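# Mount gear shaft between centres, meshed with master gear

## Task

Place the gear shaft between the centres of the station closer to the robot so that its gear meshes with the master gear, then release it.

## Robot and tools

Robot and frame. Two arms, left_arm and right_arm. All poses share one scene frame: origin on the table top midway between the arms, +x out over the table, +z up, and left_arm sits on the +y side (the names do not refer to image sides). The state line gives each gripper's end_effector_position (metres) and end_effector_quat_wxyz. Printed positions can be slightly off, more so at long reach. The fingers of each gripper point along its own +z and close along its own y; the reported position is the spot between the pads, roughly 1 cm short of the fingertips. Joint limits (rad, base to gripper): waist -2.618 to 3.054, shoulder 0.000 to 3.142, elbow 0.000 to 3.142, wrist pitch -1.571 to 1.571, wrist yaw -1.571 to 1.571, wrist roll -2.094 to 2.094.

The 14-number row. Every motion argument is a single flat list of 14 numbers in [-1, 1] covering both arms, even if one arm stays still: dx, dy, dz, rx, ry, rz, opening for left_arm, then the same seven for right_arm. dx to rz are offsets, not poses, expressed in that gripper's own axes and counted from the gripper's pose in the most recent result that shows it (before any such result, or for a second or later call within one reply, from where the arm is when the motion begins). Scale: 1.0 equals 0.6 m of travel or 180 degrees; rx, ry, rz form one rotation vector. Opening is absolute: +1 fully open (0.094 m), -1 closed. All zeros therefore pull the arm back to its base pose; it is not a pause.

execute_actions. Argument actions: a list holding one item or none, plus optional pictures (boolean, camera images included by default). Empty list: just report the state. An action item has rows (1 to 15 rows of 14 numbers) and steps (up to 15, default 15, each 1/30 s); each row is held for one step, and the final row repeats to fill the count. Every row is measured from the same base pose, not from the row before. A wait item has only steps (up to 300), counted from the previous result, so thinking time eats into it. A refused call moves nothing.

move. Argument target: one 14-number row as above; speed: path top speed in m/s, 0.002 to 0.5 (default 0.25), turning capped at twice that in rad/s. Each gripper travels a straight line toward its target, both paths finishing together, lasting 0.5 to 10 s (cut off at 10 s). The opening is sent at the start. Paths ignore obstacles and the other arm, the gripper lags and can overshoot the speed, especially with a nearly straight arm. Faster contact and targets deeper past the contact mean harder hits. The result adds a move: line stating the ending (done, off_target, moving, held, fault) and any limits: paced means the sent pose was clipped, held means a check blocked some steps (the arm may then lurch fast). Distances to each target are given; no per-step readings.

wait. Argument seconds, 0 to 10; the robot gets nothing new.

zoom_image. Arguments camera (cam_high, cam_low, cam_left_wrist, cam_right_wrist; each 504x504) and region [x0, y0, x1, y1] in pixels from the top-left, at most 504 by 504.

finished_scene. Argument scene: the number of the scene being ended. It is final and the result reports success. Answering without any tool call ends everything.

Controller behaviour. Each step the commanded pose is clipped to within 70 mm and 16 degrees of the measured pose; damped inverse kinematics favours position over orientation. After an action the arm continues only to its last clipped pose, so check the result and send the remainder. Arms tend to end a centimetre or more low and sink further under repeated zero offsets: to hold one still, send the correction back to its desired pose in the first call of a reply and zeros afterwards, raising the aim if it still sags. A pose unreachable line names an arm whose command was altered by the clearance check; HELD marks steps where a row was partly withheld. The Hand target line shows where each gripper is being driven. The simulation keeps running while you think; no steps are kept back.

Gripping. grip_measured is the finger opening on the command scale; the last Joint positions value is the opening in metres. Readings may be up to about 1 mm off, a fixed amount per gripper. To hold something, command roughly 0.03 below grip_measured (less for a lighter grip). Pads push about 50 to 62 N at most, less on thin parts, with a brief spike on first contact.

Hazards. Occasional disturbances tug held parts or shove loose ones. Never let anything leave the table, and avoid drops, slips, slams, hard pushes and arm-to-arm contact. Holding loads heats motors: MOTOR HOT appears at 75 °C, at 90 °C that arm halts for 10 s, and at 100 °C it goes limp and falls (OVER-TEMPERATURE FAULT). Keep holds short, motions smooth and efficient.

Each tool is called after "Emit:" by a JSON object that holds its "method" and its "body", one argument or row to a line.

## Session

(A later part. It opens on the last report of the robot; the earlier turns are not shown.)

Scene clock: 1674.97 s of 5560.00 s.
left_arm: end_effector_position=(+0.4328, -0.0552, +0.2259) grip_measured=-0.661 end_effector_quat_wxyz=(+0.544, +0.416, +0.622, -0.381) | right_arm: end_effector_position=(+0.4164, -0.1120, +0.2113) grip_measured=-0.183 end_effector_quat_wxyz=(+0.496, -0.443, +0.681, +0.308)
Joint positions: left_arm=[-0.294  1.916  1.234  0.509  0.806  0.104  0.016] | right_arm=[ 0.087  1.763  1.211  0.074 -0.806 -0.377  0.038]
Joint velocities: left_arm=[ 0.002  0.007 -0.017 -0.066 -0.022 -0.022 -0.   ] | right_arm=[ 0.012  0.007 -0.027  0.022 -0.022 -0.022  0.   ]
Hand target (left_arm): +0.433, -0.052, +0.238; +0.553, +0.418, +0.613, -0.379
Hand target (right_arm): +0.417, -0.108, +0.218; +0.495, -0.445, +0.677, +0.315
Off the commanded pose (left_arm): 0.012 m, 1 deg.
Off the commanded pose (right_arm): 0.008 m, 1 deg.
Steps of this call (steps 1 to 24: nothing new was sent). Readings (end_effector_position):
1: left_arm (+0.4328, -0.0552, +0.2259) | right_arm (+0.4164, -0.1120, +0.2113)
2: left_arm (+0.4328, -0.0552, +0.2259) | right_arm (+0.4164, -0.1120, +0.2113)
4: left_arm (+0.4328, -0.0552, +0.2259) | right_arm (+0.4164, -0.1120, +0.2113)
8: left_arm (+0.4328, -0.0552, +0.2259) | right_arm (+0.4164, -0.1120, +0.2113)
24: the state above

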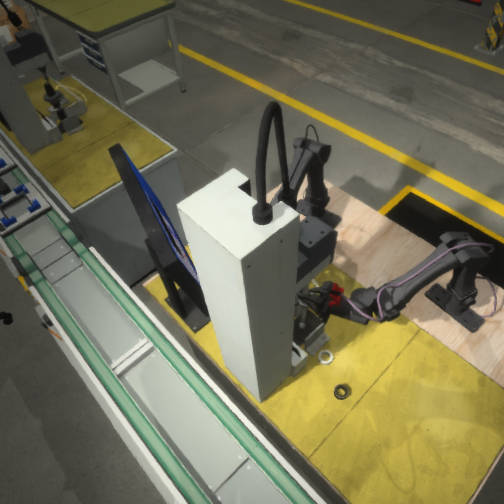

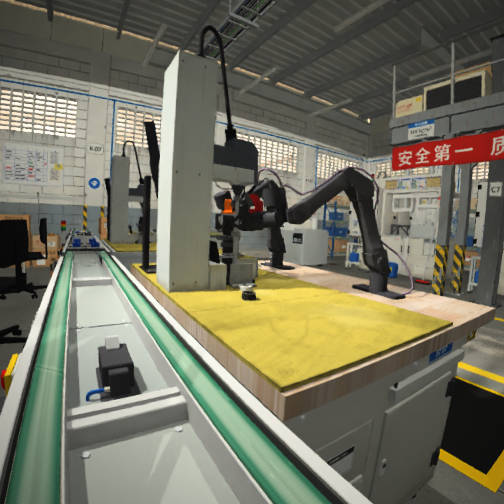

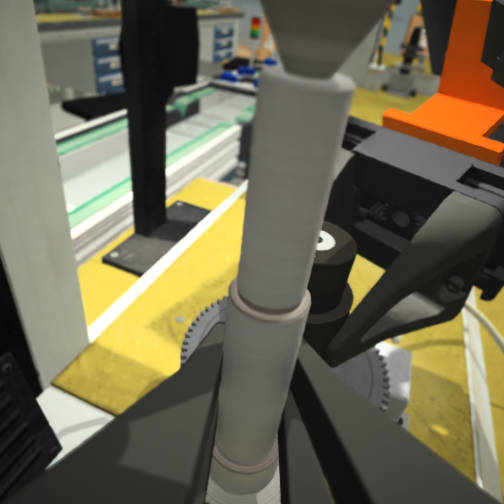

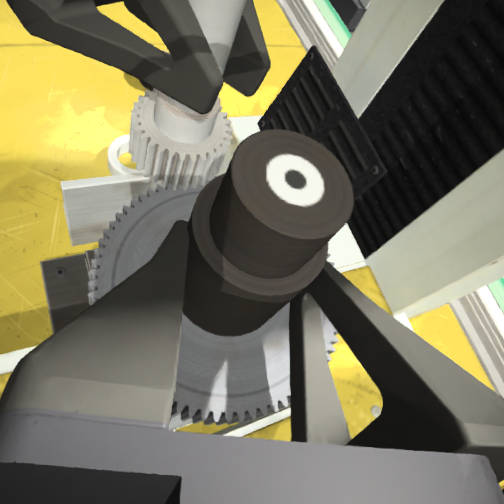

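Emit:
{"method": "execute_actions", "body": {
  "actions": [
    {"rows": [[-0.0233,0.0013,-0.0082,0,-0.0073,0.008,-0.695,-0.011,0,-0.0037,0,0,0,-0.215],[-0.0273,0.0012,-0.0093,0,-0.0089,0.0099,-0.695,-0.011,0,-0.0037,0,0,0,-0.215],[-0.0313,0.001,-0.0105,0,-0.0105,0.0119,-0.695,-0.011,0,-0.0037,0,0,0,-0.215],[-0.0353,0.0009,-0.0116,0,-0.0121,0.0138,-0.695,-0.011,0,-0.0037,0,0,0,-0.215],[-0.0393,0.0007,-0.0128,0,-0.0137,0.0158,-0.695,-0.011,0,-0.0037,0,0,0,-0.215],[-0.0433,0.0005,-0.014,0,-0.0153,0.0177,-0.695,-0.011,0,-0.0037,0,0,0,-0.215],[-0.0473,0.0004,-0.0151,0,-0.0169,0.0197,-0.695,-0.011,0,-0.0037,0,0,0,-0.215],[-0.0513,0.0002,-0.0163,0,-0.0185,0.0216,-0.695,-0.011,0,-0.0037,0,0,0,-0.215],[-0.0553,0.0,-0.0174,0,-0.0201,0.0235,-0.695,-0.011,0,-0.0037,0,0,0,-0.215],[-0.0593,-0.0001,-0.0186,0,-0.0217,0.0255,-0.695,-0.011,0,-0.0037,0,0,0,-0.215],[-0.0633,-0.0003,-0.0198,0,-0.0233,0.0274,-0.695,-0.011,0,-0.0037,0,0,0,-0.215],[-0.0673,-0.0005,-0.0209,0,-0.0249,0.0294,-0.695,-0.011,0,-0.0037,0,0,0,-0.215],[-0.0713,-0.0006,-0.0221,0,-0.0265,0.0313,-0.695,-0.011,0,-0.0037,0,0,0,-0.215],[-0.074,-0.0008,-0.0229,0,-0.0276,0.0326,-0.695,-0.011,0,-0.0037,0,0,0,-0.215]], "steps": 15}
  ],
  "pictures": false
}}

Emit:
{"method": "wait", "body": {
  "seconds": 0.8
}}

Scene clock: 1692.83 s of 5560.00 s.
left_arm: end_effector_position=(+0.4327, -0.0551, +0.2273) grip_measured=-0.661 end_effector_quat_wxyz=(+0.545, +0.416, +0.621, -0.380) | right_arm: end_effector_position=(+0.4165, -0.1120, +0.2113) grip_measured=-0.189 end_effector_quat_wxyz=(+0.496, -0.443, +0.681, +0.308)
Joint positions: left_arm=[-0.294  1.914  1.234  0.511  0.806  0.104  0.016] | right_arm=[ 0.087  1.763  1.211  0.074 -0.805 -0.378  0.038]
Joint velocities: left_arm=[ 0.007 -0.027 -0.017 -0.007  0.022  0.022 -0.001] | right_arm=[-0.007 -0.002 -0.012 -0.022  0.007 -0.022 -0.002]
Hand target (left_arm): +0.429, -0.048, +0.271; +0.588, +0.431, +0.576, -0.370
Hand target (right_arm): +0.416, -0.112, +0.218; +0.496, -0.442, +0.681, +0.309
Off the commanded pose (left_arm): 0.045 m, 7 deg.
Off the commanded pose (right_arm): 0.007 m, 0 deg.
Steps of this call (steps 1 to 90: nothing new was sent; then 14.37 s passed at rest; steps 91 to 105: all 15 steps of this action). Readings (end_effector_position):
91: left_arm (+0.4328, -0.0552, +0.2259) | right_arm (+0.4165, -0.1120, +0.2113)
92: left_arm (+0.4328, -0.0552, +0.2259) | right_arm (+0.4165, -0.1120, +0.2113)
94: left_arm (+0.4328, -0.0552, +0.2260) | right_arm (+0.4165, -0.1120, +0.2113)
98: left_arm (+0.4328, -0.0552, +0.2263) | right_arm (+0.4165, -0.1120, +0.2113)
105: the state above

Scene clock: 1693.63 s of 5560.00 s.
left_arm: end_effector_position=(+0.4327, -0.0551, +0.2273) grip_measured=-0.661 end_effector_quat_wxyz=(+0.545, +0.416, +0.621, -0.380) | right_arm: end_effector_position=(+0.4165, -0.1120, +0.2113) grip_measured=-0.189 end_effector_quat_wxyz=(+0.496, -0.443, +0.681, +0.308)
Joint positions: left_arm=[-0.294  1.914  1.234  0.511  0.806  0.104  0.016] | right_arm=[ 0.087  1.763  1.211  0.074 -0.805 -0.378  0.038]
Joint velocities: left_arm=[ 0.002  0.017 -0.002  0.022  0.051  0.037 -0.001] | right_arm=[-0.007 -0.012 -0.007 -0.007 -0.037  0.007  0.001]
Hand target (left_arm): +0.429, -0.048, +0.271; +0.588, +0.431, +0.576, -0.370
Hand target (right_arm): +0.416, -0.112, +0.218; +0.496, -0.442, +0.681, +0.309
Off the commanded pose (left_arm): 0.045 m, 7 deg.
Off the commanded pose (right_arm): 0.007 m, 0 deg.
Steps of this call (steps 1 to 24: nothing new was sent). Readings (end_effector_position):
1: left_arm (+0.4327, -0.0551, +0.2273) | right_arm (+0.4165, -0.1120, +0.2113)
2: left_arm (+0.4327, -0.0551, +0.2273) | right_arm (+0.4165, -0.1120, +0.2113)
4: left_arm (+0.4327, -0.0551, +0.2273) | right_arm (+0.4165, -0.1120, +0.2113)
8: left_arm (+0.4327, -0.0551, +0.2273) | right_arm (+0.4165, -0.1120, +0.2113)
24: the state above

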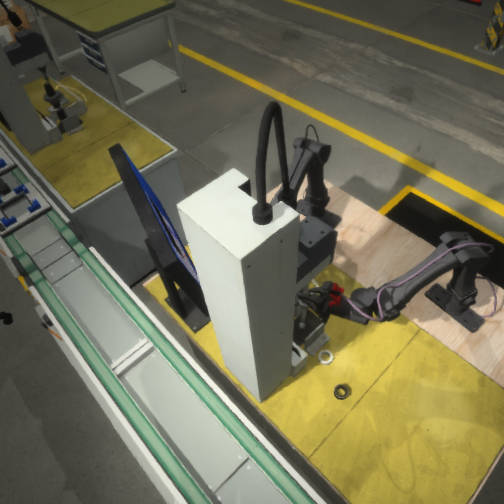

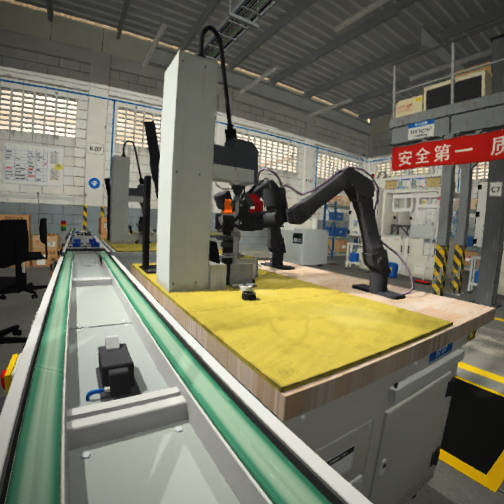

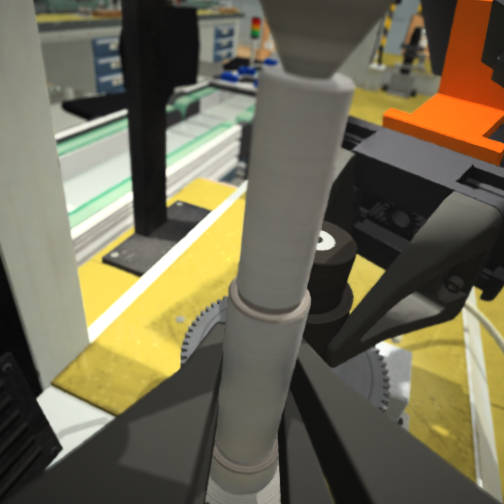

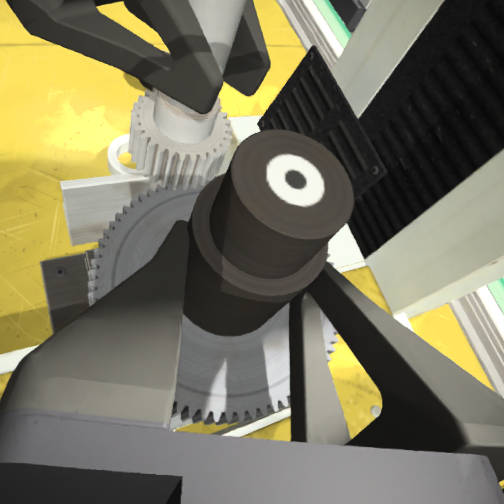

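Emit:
{"method": "execute_actions", "body": {
  "actions": [
    {"rows": [[-0.0717,-0.0008,-0.0226,0,-0.027,0.032,-0.695,-0.0104,-0.0008,-0.0054,0,0,0,-0.22],[-0.0717,-0.0008,-0.0226,0,-0.027,0.032,-0.695,-0.0098,-0.0017,-0.0071,0,0,0,-0.22],[-0.0717,-0.0008,-0.0226,0,-0.027,0.032,-0.695,-0.0092,-0.0025,-0.0089,0,0,0,-0.22],[-0.0717,-0.0008,-0.0226,0,-0.027,0.032,-0.695,-0.0086,-0.0033,-0.0106,0,0,0,-0.22],[-0.0717,-0.0008,-0.0226,0,-0.027,0.032,-0.695,-0.008,-0.0042,-0.0123,0,0,0,-0.22],[-0.0717,-0.0008,-0.0226,0,-0.027,0.032,-0.695,-0.0074,-0.005,-0.014,0,0,0,-0.22],[-0.0717,-0.0008,-0.0226,0,-0.027,0.032,-0.695,-0.0068,-0.0058,-0.0157,0,0,0,-0.22],[-0.0717,-0.0008,-0.0226,0,-0.027,0.032,-0.695,-0.0063,-0.0067,-0.0175,0,0,0,-0.22],[-0.0717,-0.0008,-0.0226,0,-0.027,0.032,-0.695,-0.0057,-0.0075,-0.0192,0,0,0,-0.22],[-0.0717,-0.0008,-0.0226,0,-0.027,0.032,-0.695,-0.0051,-0.0083,-0.0209,0,0,0,-0.22],[-0.0717,-0.0008,-0.0226,0,-0.027,0.032,-0.695,-0.0045,-0.0092,-0.0226,0,0,0,-0.22],[-0.0717,-0.0008,-0.0226,0,-0.027,0.032,-0.695,-0.0039,-0.01,-0.0243,0,0,0,-0.22],[-0.0717,-0.0008,-0.0226,0,-0.027,0.032,-0.695,-0.0033,-0.0108,-0.026,0,0,0,-0.22],[-0.0717,-0.0008,-0.0226,0,-0.027,0.032,-0.695,-0.0027,-0.0117,-0.0278,0,0,0,-0.22],[-0.0717,-0.0008,-0.0226,0,-0.027,0.032,-0.695,-0.0021,-0.0125,-0.0295,0,0,0,-0.22]], "steps": 15}
  ],
  "pictures": false
}}

Emit:
{"method": "wait", "body": {
  "seconds": 0.8
}}

Scene clock: 1707.00 s of 5560.00 s.
left_arm: end_effector_position=(+0.4327, -0.0551, +0.2273) grip_measured=-0.661 end_effector_quat_wxyz=(+0.545, +0.416, +0.621, -0.380) | right_arm: end_effector_position=(+0.4168, -0.1139, +0.2118) grip_measured=-0.189 end_effector_quat_wxyz=(+0.497, -0.445, +0.678, +0.308)
Joint positions: left_arm=[-0.294  1.914  1.234  0.511  0.806  0.104  0.016] | right_arm=[ 0.081  1.763  1.211  0.074 -0.814 -0.386  0.038]
Joint velocities: left_arm=[ 0.002 -0.012  0.012  0.081  0.022  0.022 -0.001] | right_arm=[-0.027  0.002 -0.002  0.007 -0.007 -0.051 -0.001]
Hand target (left_arm): +0.429, -0.048, +0.271; +0.589, +0.431, +0.576, -0.369
Hand target (right_arm): +0.417, -0.129, +0.218; +0.497, -0.442, +0.681, +0.307
Off the commanded pose (left_arm): 0.045 m, 8 deg.
Off the commanded pose (right_arm): 0.017 m, 0 deg.
Steps of this call (steps 1 to 90: nothing new was sent; then 9.87 s passed at rest; steps 91 to 105: all 15 steps of this action). Readings (end_effector_position):
91: left_arm (+0.4327, -0.0551, +0.2273) | right_arm (+0.4165, -0.1120, +0.2113)
92: left_arm (+0.4327, -0.0551, +0.2273) | right_arm (+0.4165, -0.1120, +0.2113)
94: left_arm (+0.4327, -0.0551, +0.2273) | right_arm (+0.4165, -0.1120, +0.2113)
98: left_arm (+0.4327, -0.0551, +0.2273) | right_arm (+0.4166, -0.1125, +0.2114)
105: the state above

Scene clock: 1707.80 s of 5560.00 s.
left_arm: end_effector_position=(+0.4327, -0.0551, +0.2271) grip_measured=-0.661 end_effector_quat_wxyz=(+0.545, +0.416, +0.621, -0.380) | right_arm: end_effector_position=(+0.4167, -0.1158, +0.2117) grip_measured=-0.189 end_effector_quat_wxyz=(+0.497, -0.446, +0.677, +0.309)
Joint positions: left_arm=[-0.294  1.914  1.234  0.51   0.806  0.104  0.016] | right_arm=[ 0.075  1.763  1.211  0.071 -0.823 -0.392  0.038]
Joint velocities: left_arm=[ 0.002 -0.002 -0.007 -0.007  0.007  0.007 -0.001] | right_arm=[-0.017  0.002 -0.017  0.051  0.022 -0.051 -0.001]
Hand target (left_arm): +0.429, -0.048, +0.270; +0.589, +0.431, +0.576, -0.369
Hand target (right_arm): +0.417, -0.129, +0.218; +0.497, -0.442, +0.680, +0.307
Off the commanded pose (left_arm): 0.045 m, 8 deg.
Off the commanded pose (right_arm): 0.016 m, 1 deg.
Steps of this call (steps 1 to 24: nothing new was sent). Readings (end_effector_position):
1: left_arm (+0.4327, -0.0551, +0.2273) | right_arm (+0.4168, -0.1144, +0.2118)
2: left_arm (+0.4327, -0.0551, +0.2272) | right_arm (+0.4168, -0.1149, +0.2117)
4: left_arm (+0.4327, -0.0551, +0.2271) | right_arm (+0.4168, -0.1157, +0.2117)
8: left_arm (+0.4327, -0.0551, +0.2271) | right_arm (+0.4167, -0.1158, +0.2117)
24: the state above

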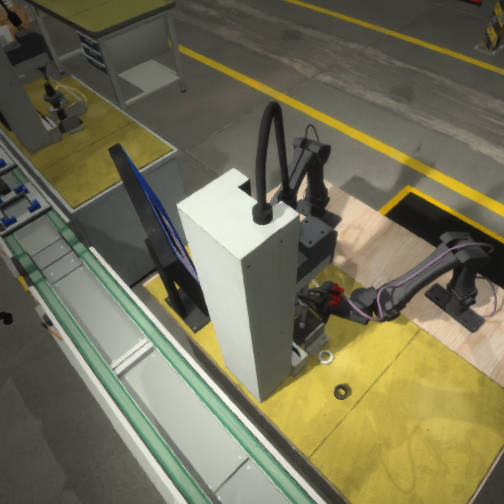

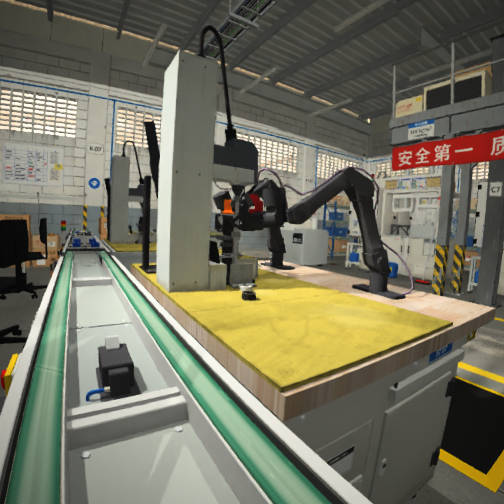

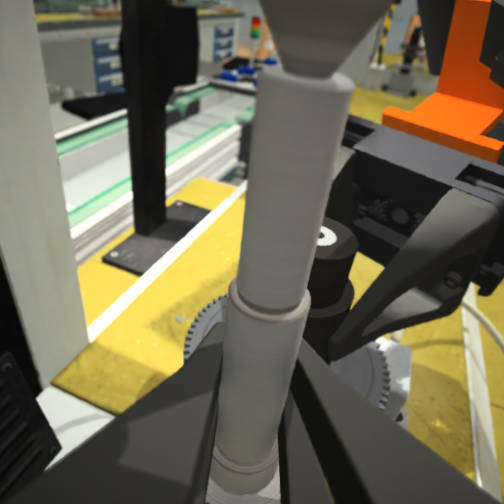

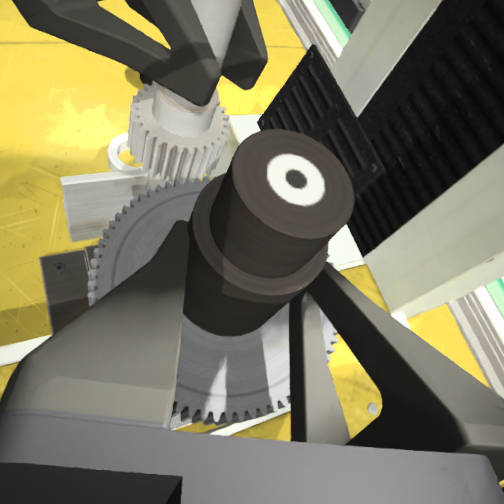

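Emit:
{"method": "execute_actions", "body": {
  "actions": [
    {"rows": [[-0.072,-0.0008,-0.0226,0,-0.027,0.032,-0.695,-0.0034,-0.01,-0.0237,0,0,0,-0.22],[-0.072,-0.0008,-0.0226,0,-0.027,0.032,-0.695,-0.003,-0.0104,-0.0247,0,0,0,-0.22],[-0.072,-0.0008,-0.0226,0,-0.027,0.032,-0.695,-0.0027,-0.0109,-0.0256,0,0,0,-0.22],[-0.072,-0.0008,-0.0226,0,-0.027,0.032,-0.695,-0.0024,-0.0114,-0.0266,0,0,0,-0.22],[-0.072,-0.0008,-0.0226,0,-0.027,0.032,-0.695,-0.002,-0.0118,-0.0275,0,0,0,-0.22],[-0.072,-0.0008,-0.0226,0,-0.027,0.032,-0.695,-0.0017,-0.0123,-0.0284,0,0,0,-0.22],[-0.072,-0.0008,-0.0226,0,-0.027,0.032,-0.695,-0.0014,-0.0128,-0.0294,0,0,0,-0.22],[-0.072,-0.0008,-0.0226,0,-0.027,0.032,-0.695,-0.0011,-0.0133,-0.0303,0,0,0,-0.22],[-0.072,-0.0008,-0.0226,0,-0.027,0.032,-0.695,-0.0007,-0.0137,-0.0313,0,0,0,-0.22],[-0.072,-0.0008,-0.0226,0,-0.027,0.032,-0.695,-0.0004,-0.0142,-0.0322,0,0,0,-0.22]], "steps": 15}
  ],
  "pictures": false
}}

Emit:
{"method": "wait", "body": {
  "seconds": 0.6
}}

Emit:
{"method": "zoom_image", "body": {
  "camera": "cam_right_wrist",
  "region": [90, 70, 250, 230]
}}

Emit:
{"method": "zoom_image", "body": {
  "camera": "cam_high",
  "region": [287, 300, 317, 335]
}}

Scene clock: 1725.47 s of 5560.00 s.
left_arm: end_effector_position=(+0.4258, -0.0499, +0.2026) grip_measured=-0.661 end_effector_quat_wxyz=(+0.510, +0.410, +0.653, -0.381) | right_arm: end_effector_position=(+0.4167, -0.1219, +0.2115) grip_measured=-0.189 end_effector_quat_wxyz=(+0.497, -0.449, +0.674, +0.311)
Joint positions: left_arm=[-0.291  1.904  1.201  0.43   0.799  0.119  0.016] | right_arm=[ 0.056  1.763  1.211  0.06  -0.848 -0.41   0.038]
Joint velocities: left_arm=[ 0.012 -0.012 -0.012  0.022 -0.037  0.022 -0.   ] | right_arm=[-0.007 -0.012  0.007 -0.007  0.022  0.007  0.001]
Hand target (left_arm): +0.425, -0.046, +0.270; +0.586, +0.433, +0.578, -0.368
Hand target (right_arm): +0.417, -0.135, +0.218; +0.498, -0.446, +0.677, +0.309
Off the commanded pose (left_arm): 0.069 m, 13 deg.
Off the commanded pose (right_arm): 0.016 m, 1 deg.
Steps of this call (steps 1 to 90: nothing new was sent; then 14.17 s passed at rest; steps 91 to 105: all 15 steps of this action). Readings (end_effector_position):
91: left_arm (+0.4327, -0.0551, +0.2271) | right_arm (+0.4167, -0.1159, +0.2117)
92: left_arm (+0.4326, -0.0551, +0.2271) | right_arm (+0.4167, -0.1160, +0.2118)
94: left_arm (+0.4325, -0.0550, +0.2266) | right_arm (+0.4168, -0.1167, +0.2118)
98: left_arm (+0.4261, -0.0521, +0.2026) | right_arm (+0.4168, -0.1201, +0.2115)
105: the state above

Scene clock: 1726.07 s of 5560.00 s.
left_arm: end_effector_position=(+0.4258, -0.0499, +0.2026) grip_measured=-0.661 end_effector_quat_wxyz=(+0.511, +0.411, +0.653, -0.381) | right_arm: end_effector_position=(+0.4167, -0.1219, +0.2115) grip_measured=-0.189 end_effector_quat_wxyz=(+0.497, -0.449, +0.674, +0.311)
Joint positions: left_arm=[-0.291  1.904  1.201  0.43   0.799  0.12   0.016] | right_arm=[ 0.056  1.763  1.211  0.06  -0.848 -0.41   0.038]
Joint velocities: left_arm=[ 0.002 -0.007 -0.012 -0.007 -0.007 -0.037  0.001] | right_arm=[ 0.002  0.022  0.002 -0.022  0.007  0.037 -0.001]
Hand target (left_arm): +0.425, -0.046, +0.270; +0.586, +0.433, +0.578, -0.367
Hand target (right_arm): +0.417, -0.135, +0.218; +0.498, -0.446, +0.677, +0.309
Off the commanded pose (left_arm): 0.069 m, 13 deg.
Off the commanded pose (right_arm): 0.016 m, 1 deg.
Steps of this call (steps 1 to 18: nothing new was sent). Readings (end_effector_position):
1: left_arm (+0.4258, -0.0499, +0.2026) | right_arm (+0.4167, -0.1219, +0.2115)
2: left_arm (+0.4258, -0.0499, +0.2026) | right_arm (+0.4167, -0.1219, +0.2115)
4: left_arm (+0.4258, -0.0499, +0.2026) | right_arm (+0.4167, -0.1219, +0.2115)
8: left_arm (+0.4258, -0.0499, +0.2026) | right_arm (+0.4167, -0.1219, +0.2115)
18: the state above

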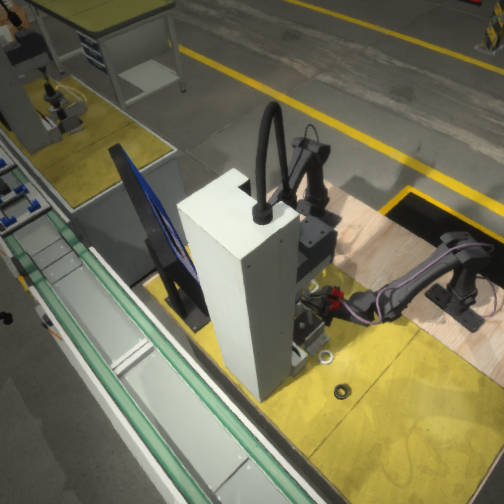

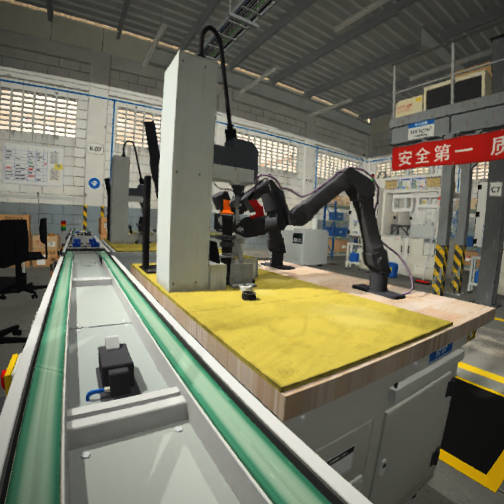

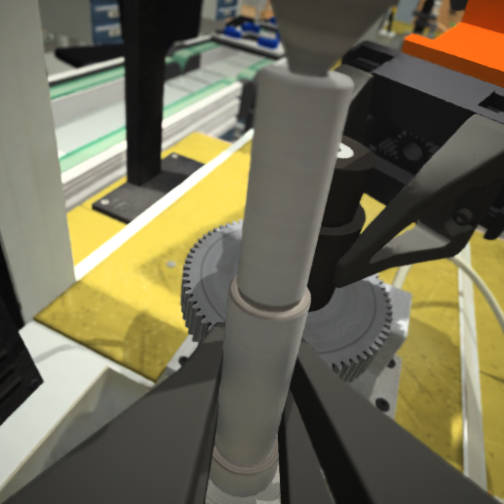

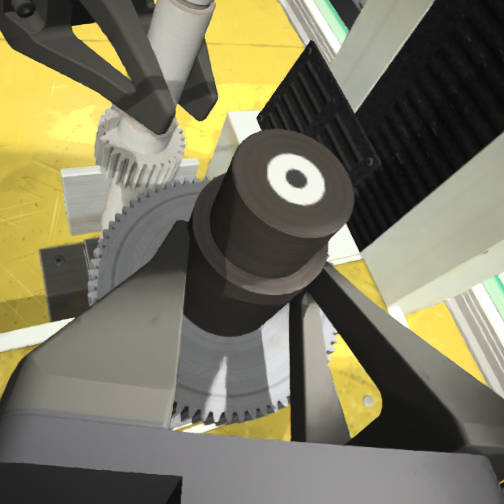

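Region (90, 70, 250, 230) of cam_right_wrist's 504x504 image, scaled by 3.150, with more detail than that image has.

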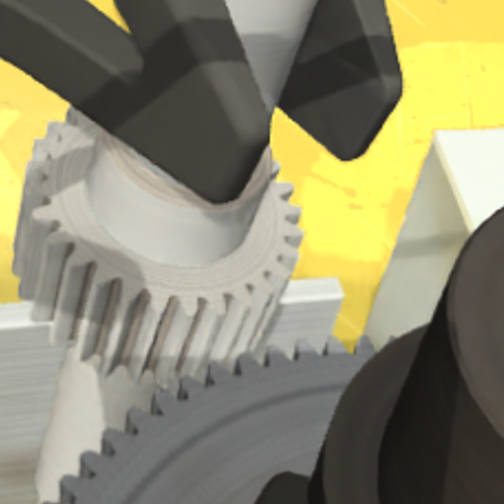

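Region (287, 300, 317, 335) of cam_high's 504x504 image, scaled by 14.400, with more detail than that image has; it fills the left 432 columns of this view, and the rest is white.

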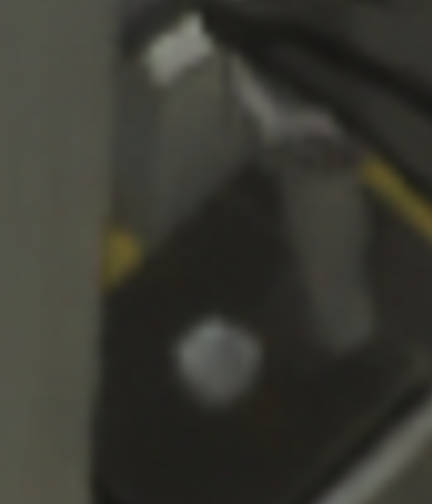

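Emit:
{"method": "execute_actions", "body": {
  "actions": [
    {"rows": [[-0.105,-0.001,-0.026,0,-0.046,0.05,-0.695,-0.004,-0.009,-0.022,0,0,0,-0.22],[-0.099,-0.001,-0.0245,0,-0.0432,0.047,-0.695,-0.0047,-0.0079,-0.0197,0,0,0,-0.22],[-0.093,-0.001,-0.023,0,-0.0404,0.044,-0.695,-0.0054,-0.0068,-0.0175,0,0,0,-0.22],[-0.087,-0.001,-0.0215,0,-0.0376,0.041,-0.695,-0.0061,-0.0057,-0.0152,0,0,0,-0.22],[-0.081,-0.001,-0.02,0,-0.0348,0.038,-0.695,-0.0069,-0.0046,-0.013,0,0,0,-0.22],[-0.075,-0.001,-0.0185,0,-0.032,0.035,-0.695,-0.0077,-0.0035,-0.0107,0,0,0,-0.22],[-0.069,-0.001,-0.017,0,-0.0292,0.032,-0.695,-0.0085,-0.0024,-0.0085,0,0,0,-0.22],[-0.063,-0.001,-0.0155,0,-0.0264,0.029,-0.695,-0.0093,-0.0013,-0.0062,0,0,0,-0.22],[-0.057,-0.001,-0.014,0,-0.0236,0.026,-0.695,-0.01,-0.0002,-0.004,0,0,0,-0.22],[-0.051,-0.001,-0.0125,0,-0.0208,0.023,-0.695,-0.0108,0.0009,-0.0017,0,0,0,-0.22],[-0.045,-0.001,-0.011,0,-0.018,0.02,-0.695,-0.0116,0.002,0.0005,0,0,0,-0.22],[-0.039,-0.001,-0.0095,0,-0.0152,0.017,-0.695,-0.0124,0.0031,0.0028,0,0,0,-0.22],[-0.033,-0.001,-0.008,0,-0.0124,0.014,-0.695,-0.0132,0.0042,0.005,0,0,0,-0.22],[-0.03,-0.001,-0.007,0,-0.011,0.012,-0.695,-0.014,0.0053,0.0073,0,0,0,-0.22],[-0.03,-0.001,-0.007,0,-0.011,0.012,-0.695,-0.0148,0.0064,0.0095,0,0,0,-0.22]], "steps": 15}
  ],
  "pictures": false
}}

Emit:
{"method": "wait", "body": {
  "seconds": 0.6
}}

Emit:
{"method": "zoom_image", "body": {
  "camera": "cam_low",
  "region": [190, 130, 310, 300]
}}

Scene clock: 1767.73 s of 5560.00 s.
left_arm: end_effector_position=(+0.4242, -0.0491, +0.1959) grip_measured=-0.661 end_effector_quat_wxyz=(+0.498, +0.409, +0.663, -0.381) | right_arm: end_effector_position=(+0.4164, -0.1157, +0.2114) grip_measured=-0.189 end_effector_quat_wxyz=(+0.497, -0.447, +0.677, +0.308)
Joint positions: left_arm=[-0.291  1.904  1.201  0.394  0.797  0.124  0.016] | right_arm=[ 0.075  1.763  1.211  0.069 -0.823 -0.396  0.038]
Joint velocities: left_arm=[ 0.012 -0.002 -0.012 -0.081 -0.081 -0.022 -0.   ] | right_arm=[ 0.1   -0.007  0.012  0.081  0.066  0.125  0.001]
Hand target (left_arm): +0.425, -0.049, +0.221; +0.528, +0.416, +0.636, -0.378
Hand target (right_arm): +0.416, -0.113, +0.218; +0.497, -0.449, +0.674, +0.311
Off the commanded pose (left_arm): 0.025 m, 5 deg.
Off the commanded pose (right_arm): 0.007 m, 1 deg.
Steps of this call (steps 1 to 90: nothing new was sent; then 38.17 s passed at rest; steps 91 to 105: all 15 steps of this action). Readings (end_effector_position):
91: left_arm (+0.4258, -0.0499, +0.2026) | right_arm (+0.4167, -0.1218, +0.2115)
92: left_arm (+0.4258, -0.0499, +0.2025) | right_arm (+0.4167, -0.1218, +0.2115)
94: left_arm (+0.4257, -0.0498, +0.2020) | right_arm (+0.4167, -0.1218, +0.2115)
98: left_arm (+0.4253, -0.0496, +0.2002) | right_arm (+0.4166, -0.1215, +0.2114)
105: the state above

Scene clock: 1768.33 s of 5560.00 s.
left_arm: end_effector_position=(+0.4239, -0.0484, +0.1927) grip_measured=-0.661 end_effector_quat_wxyz=(+0.492, +0.406, +0.669, -0.381) | right_arm: end_effector_position=(+0.4165, -0.1134, +0.2114) grip_measured=-0.189 end_effector_quat_wxyz=(+0.497, -0.446, +0.678, +0.307)
Joint positions: left_arm=[-0.291  1.904  1.201  0.377  0.794  0.124  0.016] | right_arm=[ 0.082  1.763  1.211  0.073 -0.812 -0.389  0.038]
Joint velocities: left_arm=[ 0.002 -0.012  0.002 -0.007 -0.051  0.007 -0.   ] | right_arm=[ 0.007  0.017  0.002 -0.051 -0.022  0.037 -0.   ]
Hand target (left_arm): +0.425, -0.049, +0.221; +0.528, +0.416, +0.636, -0.378
Hand target (right_arm): +0.416, -0.113, +0.218; +0.497, -0.449, +0.674, +0.312
Off the commanded pose (left_arm): 0.029 m, 6 deg.
Off the commanded pose (right_arm): 0.007 m, 1 deg.
Steps of this call (steps 1 to 18: nothing new was sent). Readings (end_effector_position):
1: left_arm (+0.4241, -0.0489, +0.1951) | right_arm (+0.4165, -0.1148, +0.2114)
2: left_arm (+0.4240, -0.0488, +0.1945) | right_arm (+0.4164, -0.1141, +0.2115)
4: left_arm (+0.4239, -0.0486, +0.1936) | right_arm (+0.4166, -0.1135, +0.2115)
8: left_arm (+0.4239, -0.0485, +0.1930) | right_arm (+0.4165, -0.1134, +0.2114)
18: the state above

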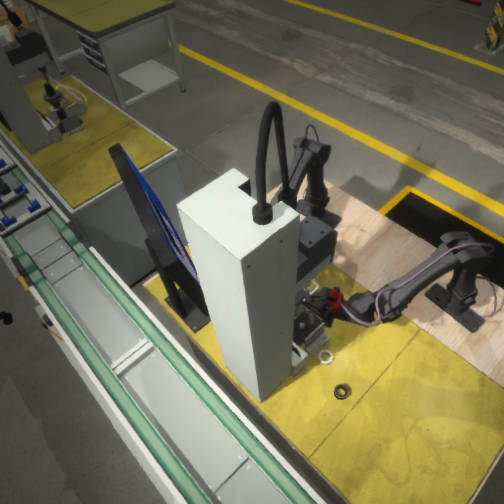

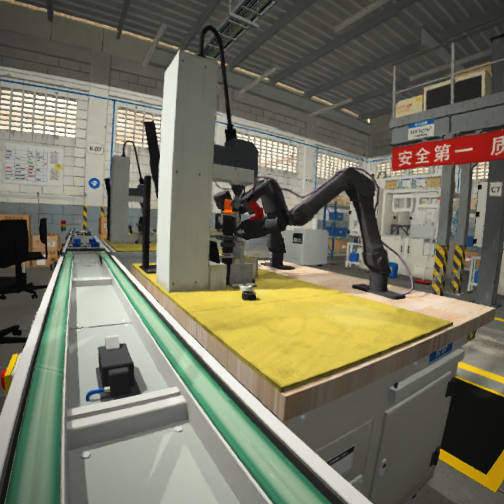

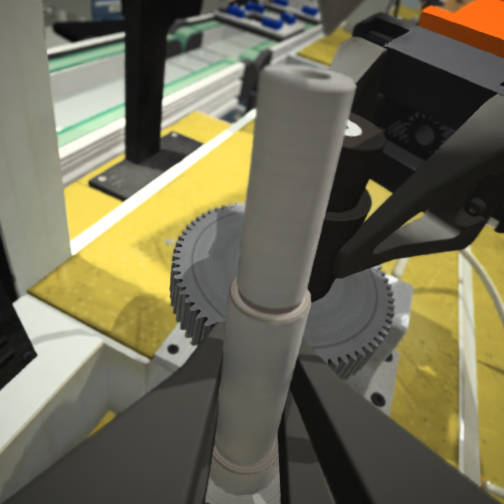

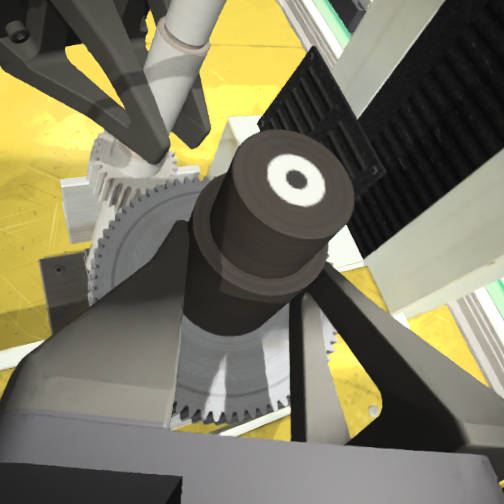

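Region (190, 130, 310, 300) of cam_low's 504x504 image, scaled by 2.965, with more detail than that image has; it fills the left 356 columns of this view, and the rest is white.

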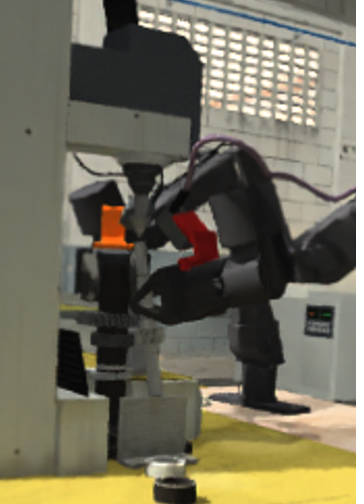

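Emit:
{"method": "execute_actions", "body": {
  "actions": [
    {"rows": [[-0.0446,-0.0061,-0.0101,0.0007,-0.0238,0.0198,-0.695,-0.0102,-0.0011,-0.0059,0,0,0,-0.22],[-0.0429,-0.0082,-0.011,0.0007,-0.0232,0.0193,-0.695,-0.0095,-0.0022,-0.0081,0,0,0,-0.22],[-0.0413,-0.0103,-0.0119,0.0006,-0.0225,0.0188,-0.695,-0.0087,-0.0032,-0.0103,0,0,0,-0.22],[-0.0397,-0.0125,-0.0128,0.0006,-0.0219,0.0182,-0.695,-0.008,-0.0043,-0.0125,0,0,0,-0.22],[-0.038,-0.0146,-0.0137,0.0006,-0.0213,0.0177,-0.695,-0.0072,-0.0054,-0.0147,0,0,0,-0.22],[-0.0364,-0.0167,-0.0146,0.0006,-0.0207,0.0172,-0.695,-0.0064,-0.0065,-0.0169,0,0,0,-0.22],[-0.0348,-0.0188,-0.0155,0.0006,-0.0201,0.0167,-0.695,-0.0057,-0.0076,-0.0191,0,0,0,-0.22],[-0.0331,-0.0209,-0.0163,0.0005,-0.0194,0.0162,-0.695,-0.0049,-0.0086,-0.0213,0,0,0,-0.22],[-0.0315,-0.023,-0.0172,0.0005,-0.0188,0.0157,-0.695,-0.0042,-0.0097,-0.0235,0,0,0,-0.22],[-0.0299,-0.0251,-0.0181,0.0005,-0.0182,0.0152,-0.695,-0.0034,-0.0108,-0.0257,0,0,0,-0.22],[-0.0282,-0.0272,-0.019,0.0005,-0.0176,0.0147,-0.695,-0.0026,-0.0119,-0.0279,0,0,0,-0.22],[-0.0266,-0.0294,-0.0199,0.0005,-0.017,0.0141,-0.695,-0.0019,-0.013,-0.0301,0,0,0,-0.22],[-0.025,-0.0315,-0.0208,0.0004,-0.0163,0.0136,-0.695,-0.0011,-0.014,-0.0323,0,0,0,-0.22],[-0.0233,-0.0336,-0.0217,0.0004,-0.0157,0.0131,-0.695,-0.0004,-0.0151,-0.0345,0,0,0,-0.22],[-0.0217,-0.0357,-0.0226,0.0004,-0.0151,0.0126,-0.695,0.0004,-0.0162,-0.0367,0,0,0,-0.22]], "steps": 15}
  ],
  "pictures": false
}}

Emit:
{"method": "wait", "body": {
  "seconds": 0.8
}}

Scene clock: 1871.40 s of 5560.00 s.
left_arm: end_effector_position=(+0.4108, -0.0416, +0.1890) grip_measured=-0.661 end_effector_quat_wxyz=(+0.496, +0.403, +0.670, -0.377) | right_arm: end_effector_position=(+0.4169, -0.1199, +0.2115) grip_measured=-0.189 end_effector_quat_wxyz=(+0.497, -0.448, +0.675, +0.310)
Joint positions: left_arm=[-0.291  1.856  1.116  0.42   0.783  0.121  0.016] | right_arm=[ 0.062  1.763  1.211  0.064 -0.838 -0.404  0.038]
Joint velocities: left_arm=[-0.002 -0.144 -0.208  0.095 -0.081 -0.051  0.   ] | right_arm=[-0.09  -0.007  0.002 -0.081 -0.095 -0.007 -0.   ]
Hand target (left_arm): +0.402, -0.046, +0.210; +0.515, +0.411, +0.649, -0.382
Hand target (right_arm): +0.417, -0.136, +0.218; +0.498, -0.445, +0.678, +0.307
Off the commanded pose (left_arm): 0.024 m, 3 deg.
Off the commanded pose (right_arm): 0.018 m, 1 deg.
Steps of this call (steps 1 to 90: nothing new was sent; then 99.57 s passed at rest; steps 91 to 105: all 15 steps of this action). Readings (end_effector_position):
91: left_arm (+0.4237, -0.0483, +0.1921) | right_arm (+0.4166, -0.1134, +0.2114)
92: left_arm (+0.4233, -0.0481, +0.1911) | right_arm (+0.4166, -0.1134, +0.2114)
94: left_arm (+0.4222, -0.0476, +0.1892) | right_arm (+0.4166, -0.1134, +0.2114)
98: left_arm (+0.4188, -0.0458, +0.1894) | right_arm (+0.4167, -0.1139, +0.2115)
105: the state above

Scene clock: 1872.20 s of 5560.00 s.
left_arm: end_effector_position=(+0.4052, -0.0379, +0.1753) grip_measured=-0.661 end_effector_quat_wxyz=(+0.477, +0.396, +0.688, -0.378) | right_arm: end_effector_position=(+0.4168, -0.1219, +0.2115) grip_measured=-0.189 end_effector_quat_wxyz=(+0.497, -0.449, +0.674, +0.311)
Joint positions: left_arm=[-0.291  1.849  1.089  0.388  0.772  0.117  0.016] | right_arm=[ 0.056  1.763  1.211  0.06  -0.848 -0.41   0.038]
Joint velocities: left_arm=[ 0.022  0.027  0.002  0.007 -0.037 -0.007  0.001] | right_arm=[-0.012 -0.012  0.017 -0.007 -0.037 -0.051  0.   ]
Hand target (left_arm): +0.402, -0.046, +0.210; +0.515, +0.411, +0.649, -0.382
Hand target (right_arm): +0.417, -0.136, +0.218; +0.498, -0.445, +0.678, +0.307
Off the commanded pose (left_arm): 0.036 m, 7 deg.
Off the commanded pose (right_arm): 0.016 m, 1 deg.
Steps of this call (steps 1 to 24: nothing new was sent). Readings (end_effector_position):
1: left_arm (+0.4098, -0.0411, +0.1892) | right_arm (+0.4168, -0.1205, +0.2115)
2: left_arm (+0.4088, -0.0406, +0.1883) | right_arm (+0.4168, -0.1213, +0.2114)
4: left_arm (+0.4073, -0.0399, +0.1842) | right_arm (+0.4168, -0.1219, +0.2115)
8: left_arm (+0.4051, -0.0384, +0.1765) | right_arm (+0.4168, -0.1219, +0.2115)
24: the state above

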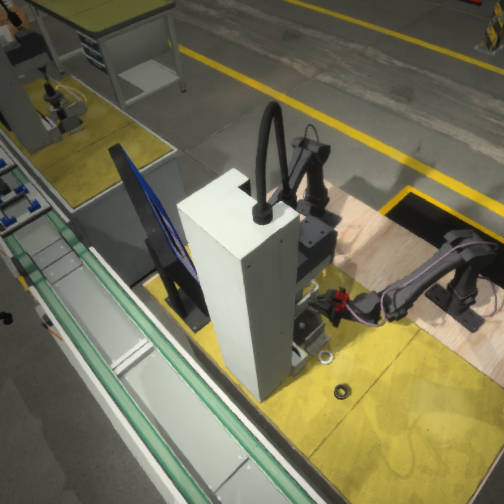

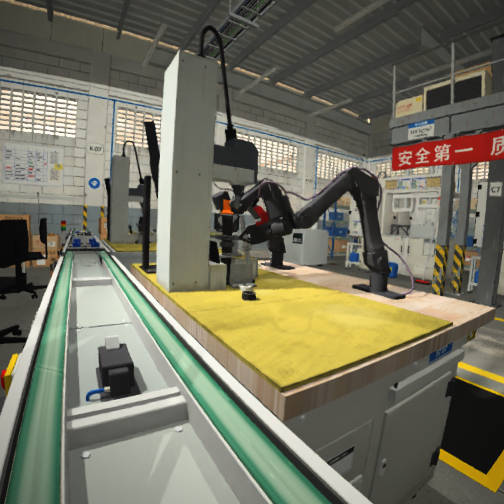

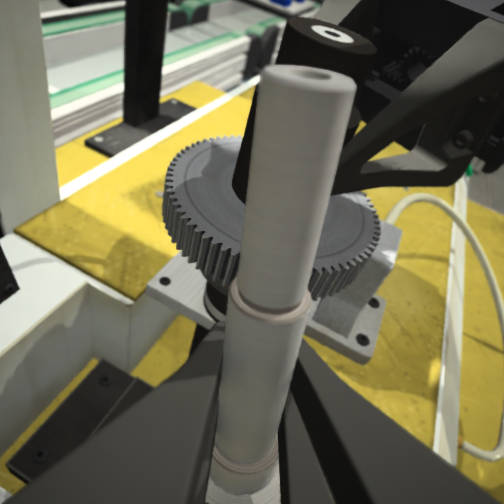

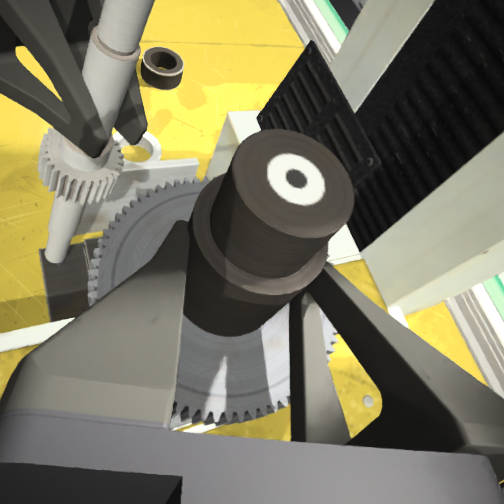

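Emit:
{"method": "execute_actions", "body": {
  "actions": [
    {"rows": [[-0.061,-0.019,-0.0062,0.002,-0.0312,0.0247,-0.695,-0.0034,-0.01,-0.0237,0,0,0,-0.22],[-0.065,-0.02,-0.0075,0.0021,-0.032,0.0254,-0.695,-0.0034,-0.01,-0.0237,0,0,0,-0.22],[-0.069,-0.021,-0.0088,0.0021,-0.0328,0.026,-0.695,-0.0034,-0.01,-0.0237,0,0,0,-0.22],[-0.073,-0.022,-0.01,0.0022,-0.0336,0.0267,-0.695,-0.0034,-0.01,-0.0237,0,0,0,-0.22],[-0.077,-0.023,-0.0113,0.0022,-0.0344,0.0273,-0.695,-0.0034,-0.01,-0.0237,0,0,0,-0.22],[-0.081,-0.024,-0.0126,0.0023,-0.0355,0.0282,-0.695,-0.0034,-0.01,-0.0237,0,0,0,-0.22],[-0.085,-0.025,-0.0138,0.0024,-0.037,0.0293,-0.695,-0.0034,-0.01,-0.0237,0,0,0,-0.22],[-0.089,-0.026,-0.0151,0.0025,-0.0385,0.0305,-0.695,-0.0034,-0.01,-0.0237,0,0,0,-0.22],[-0.093,-0.027,-0.0164,0.0026,-0.04,0.0317,-0.695,-0.0034,-0.01,-0.0237,0,0,0,-0.22],[-0.097,-0.028,-0.0176,0.0027,-0.042,0.0333,-0.695,-0.0034,-0.01,-0.0237,0,0,0,-0.22],[-0.1,-0.0287,-0.0186,0.0029,-0.044,0.0349,-0.695,-0.0034,-0.01,-0.0237,0,0,0,-0.22],[-0.102,-0.0292,-0.0192,0.003,-0.046,0.0365,-0.695,-0.0034,-0.01,-0.0237,0,0,0,-0.22],[-0.1035,-0.0296,-0.0197,0.0031,-0.048,0.0381,-0.695,-0.0034,-0.01,-0.0237,0,0,0,-0.22],[-0.1045,-0.0298,-0.02,0.0033,-0.05,0.0397,-0.695,-0.0034,-0.01,-0.0237,0,0,0,-0.22],[-0.1053,-0.03,-0.0202,0.0034,-0.0521,0.0413,-0.695,-0.0034,-0.01,-0.0237,0,0,0,-0.22]], "steps": 15}
  ],
  "pictures": false
}}

Emit:
{"method": "wait", "body": {
  "seconds": 0.8
}}

Scene clock: 1904.33 s of 5560.00 s.
left_arm: end_effector_position=(+0.4018, -0.0382, +0.1963) grip_measured=-0.661 end_effector_quat_wxyz=(+0.497, +0.393, +0.675, -0.377) | right_arm: end_effector_position=(+0.4167, -0.1219, +0.2115) grip_measured=-0.189 end_effector_quat_wxyz=(+0.497, -0.450, +0.673, +0.311)
Joint positions: left_arm=[-0.297  1.804  1.076  0.418  0.762  0.097  0.016] | right_arm=[ 0.055  1.763  1.211  0.06  -0.85  -0.414  0.038]
Joint velocities: left_arm=[ 0.002 -0.022 -0.017  0.183  0.037 -0.051 -0.001] | right_arm=[ 0.007 -0.002  0.022 -0.051 -0.022  0.022 -0.001]
Hand target (left_arm): +0.396, -0.045, +0.241; +0.550, +0.412, +0.619, -0.381
Hand target (right_arm): +0.417, -0.135, +0.218; +0.498, -0.449, +0.674, +0.311
Off the commanded pose (left_arm): 0.046 m, 9 deg.
Off the commanded pose (right_arm): 0.016 m, 0 deg.
Steps of this call (steps 1 to 90: nothing new was sent; then 28.63 s passed at rest; steps 91 to 105: all 15 steps of this action). Readings (end_effector_position):
91: left_arm (+0.4052, -0.0379, +0.1750) | right_arm (+0.4167, -0.1218, +0.2115)
92: left_arm (+0.4051, -0.0377, +0.1748) | right_arm (+0.4167, -0.1219, +0.2115)
94: left_arm (+0.4041, -0.0376, +0.1747) | right_arm (+0.4167, -0.1219, +0.2115)
98: left_arm (+0.4025, -0.0381, +0.1796) | right_arm (+0.4167, -0.1219, +0.2115)
105: the state above

Scene clock: 1905.13 s of 5560.00 s.
left_arm: end_effector_position=(+0.4031, -0.0388, +0.2010) grip_measured=-0.661 end_effector_quat_wxyz=(+0.506, +0.395, +0.668, -0.376) | right_arm: end_effector_position=(+0.4167, -0.1219, +0.2115) grip_measured=-0.189 end_effector_quat_wxyz=(+0.497, -0.450, +0.673, +0.311)
Joint positions: left_arm=[-0.297  1.804  1.076  0.442  0.762  0.094  0.016] | right_arm=[ 0.055  1.763  1.211  0.06  -0.85  -0.414  0.038]
Joint velocities: left_arm=[-0.012 -0.022  0.007  0.022  0.037  0.051  0.001] | right_arm=[-0.012  0.002  0.007 -0.022 -0.022 -0.037 -0.002]
Hand target (left_arm): +0.396, -0.045, +0.241; +0.550, +0.412, +0.619, -0.381
Hand target (right_arm): +0.417, -0.135, +0.218; +0.498, -0.449, +0.674, +0.311
Off the commanded pose (left_arm): 0.041 m, 8 deg.
Off the commanded pose (right_arm): 0.016 m, 0 deg.
Steps of this call (steps 1 to 24: nothing new was sent). Readings (end_effector_position):
1: left_arm (+0.4022, -0.0384, +0.1979) | right_arm (+0.4167, -0.1219, +0.2115)
2: left_arm (+0.4025, -0.0385, +0.1990) | right_arm (+0.4167, -0.1219, +0.2115)
4: left_arm (+0.4028, -0.0387, +0.2001) | right_arm (+0.4167, -0.1219, +0.2115)
8: left_arm (+0.4030, -0.0387, +0.2008) | right_arm (+0.4167, -0.1219, +0.2115)
24: the state above

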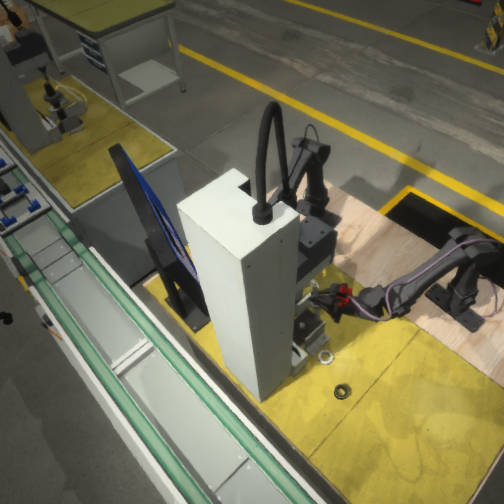

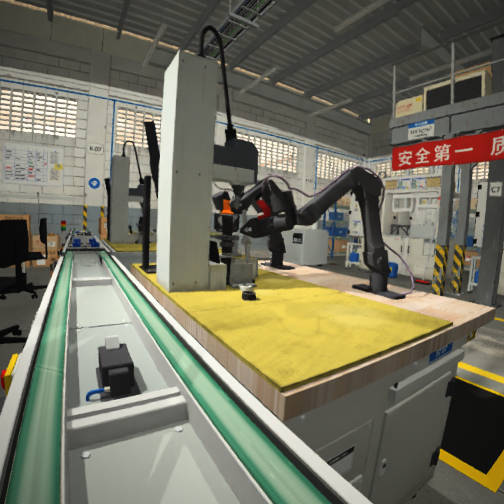

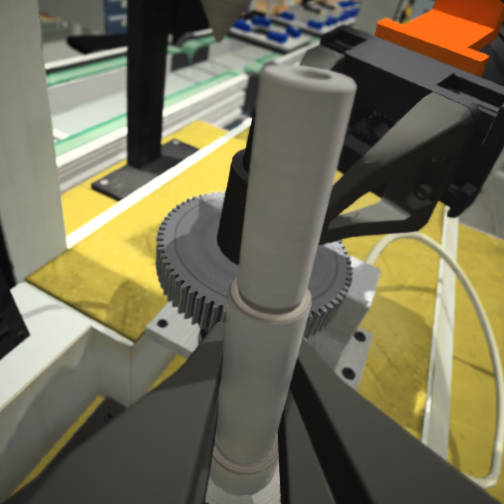

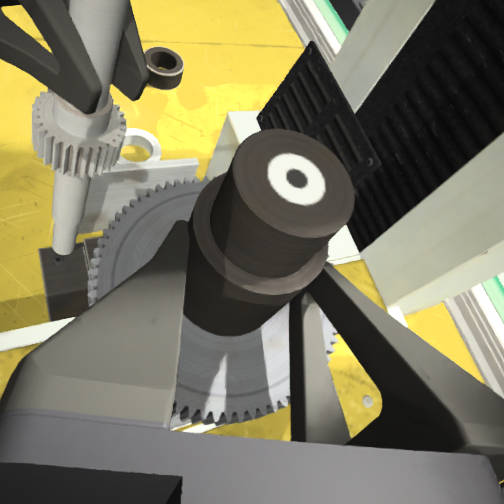

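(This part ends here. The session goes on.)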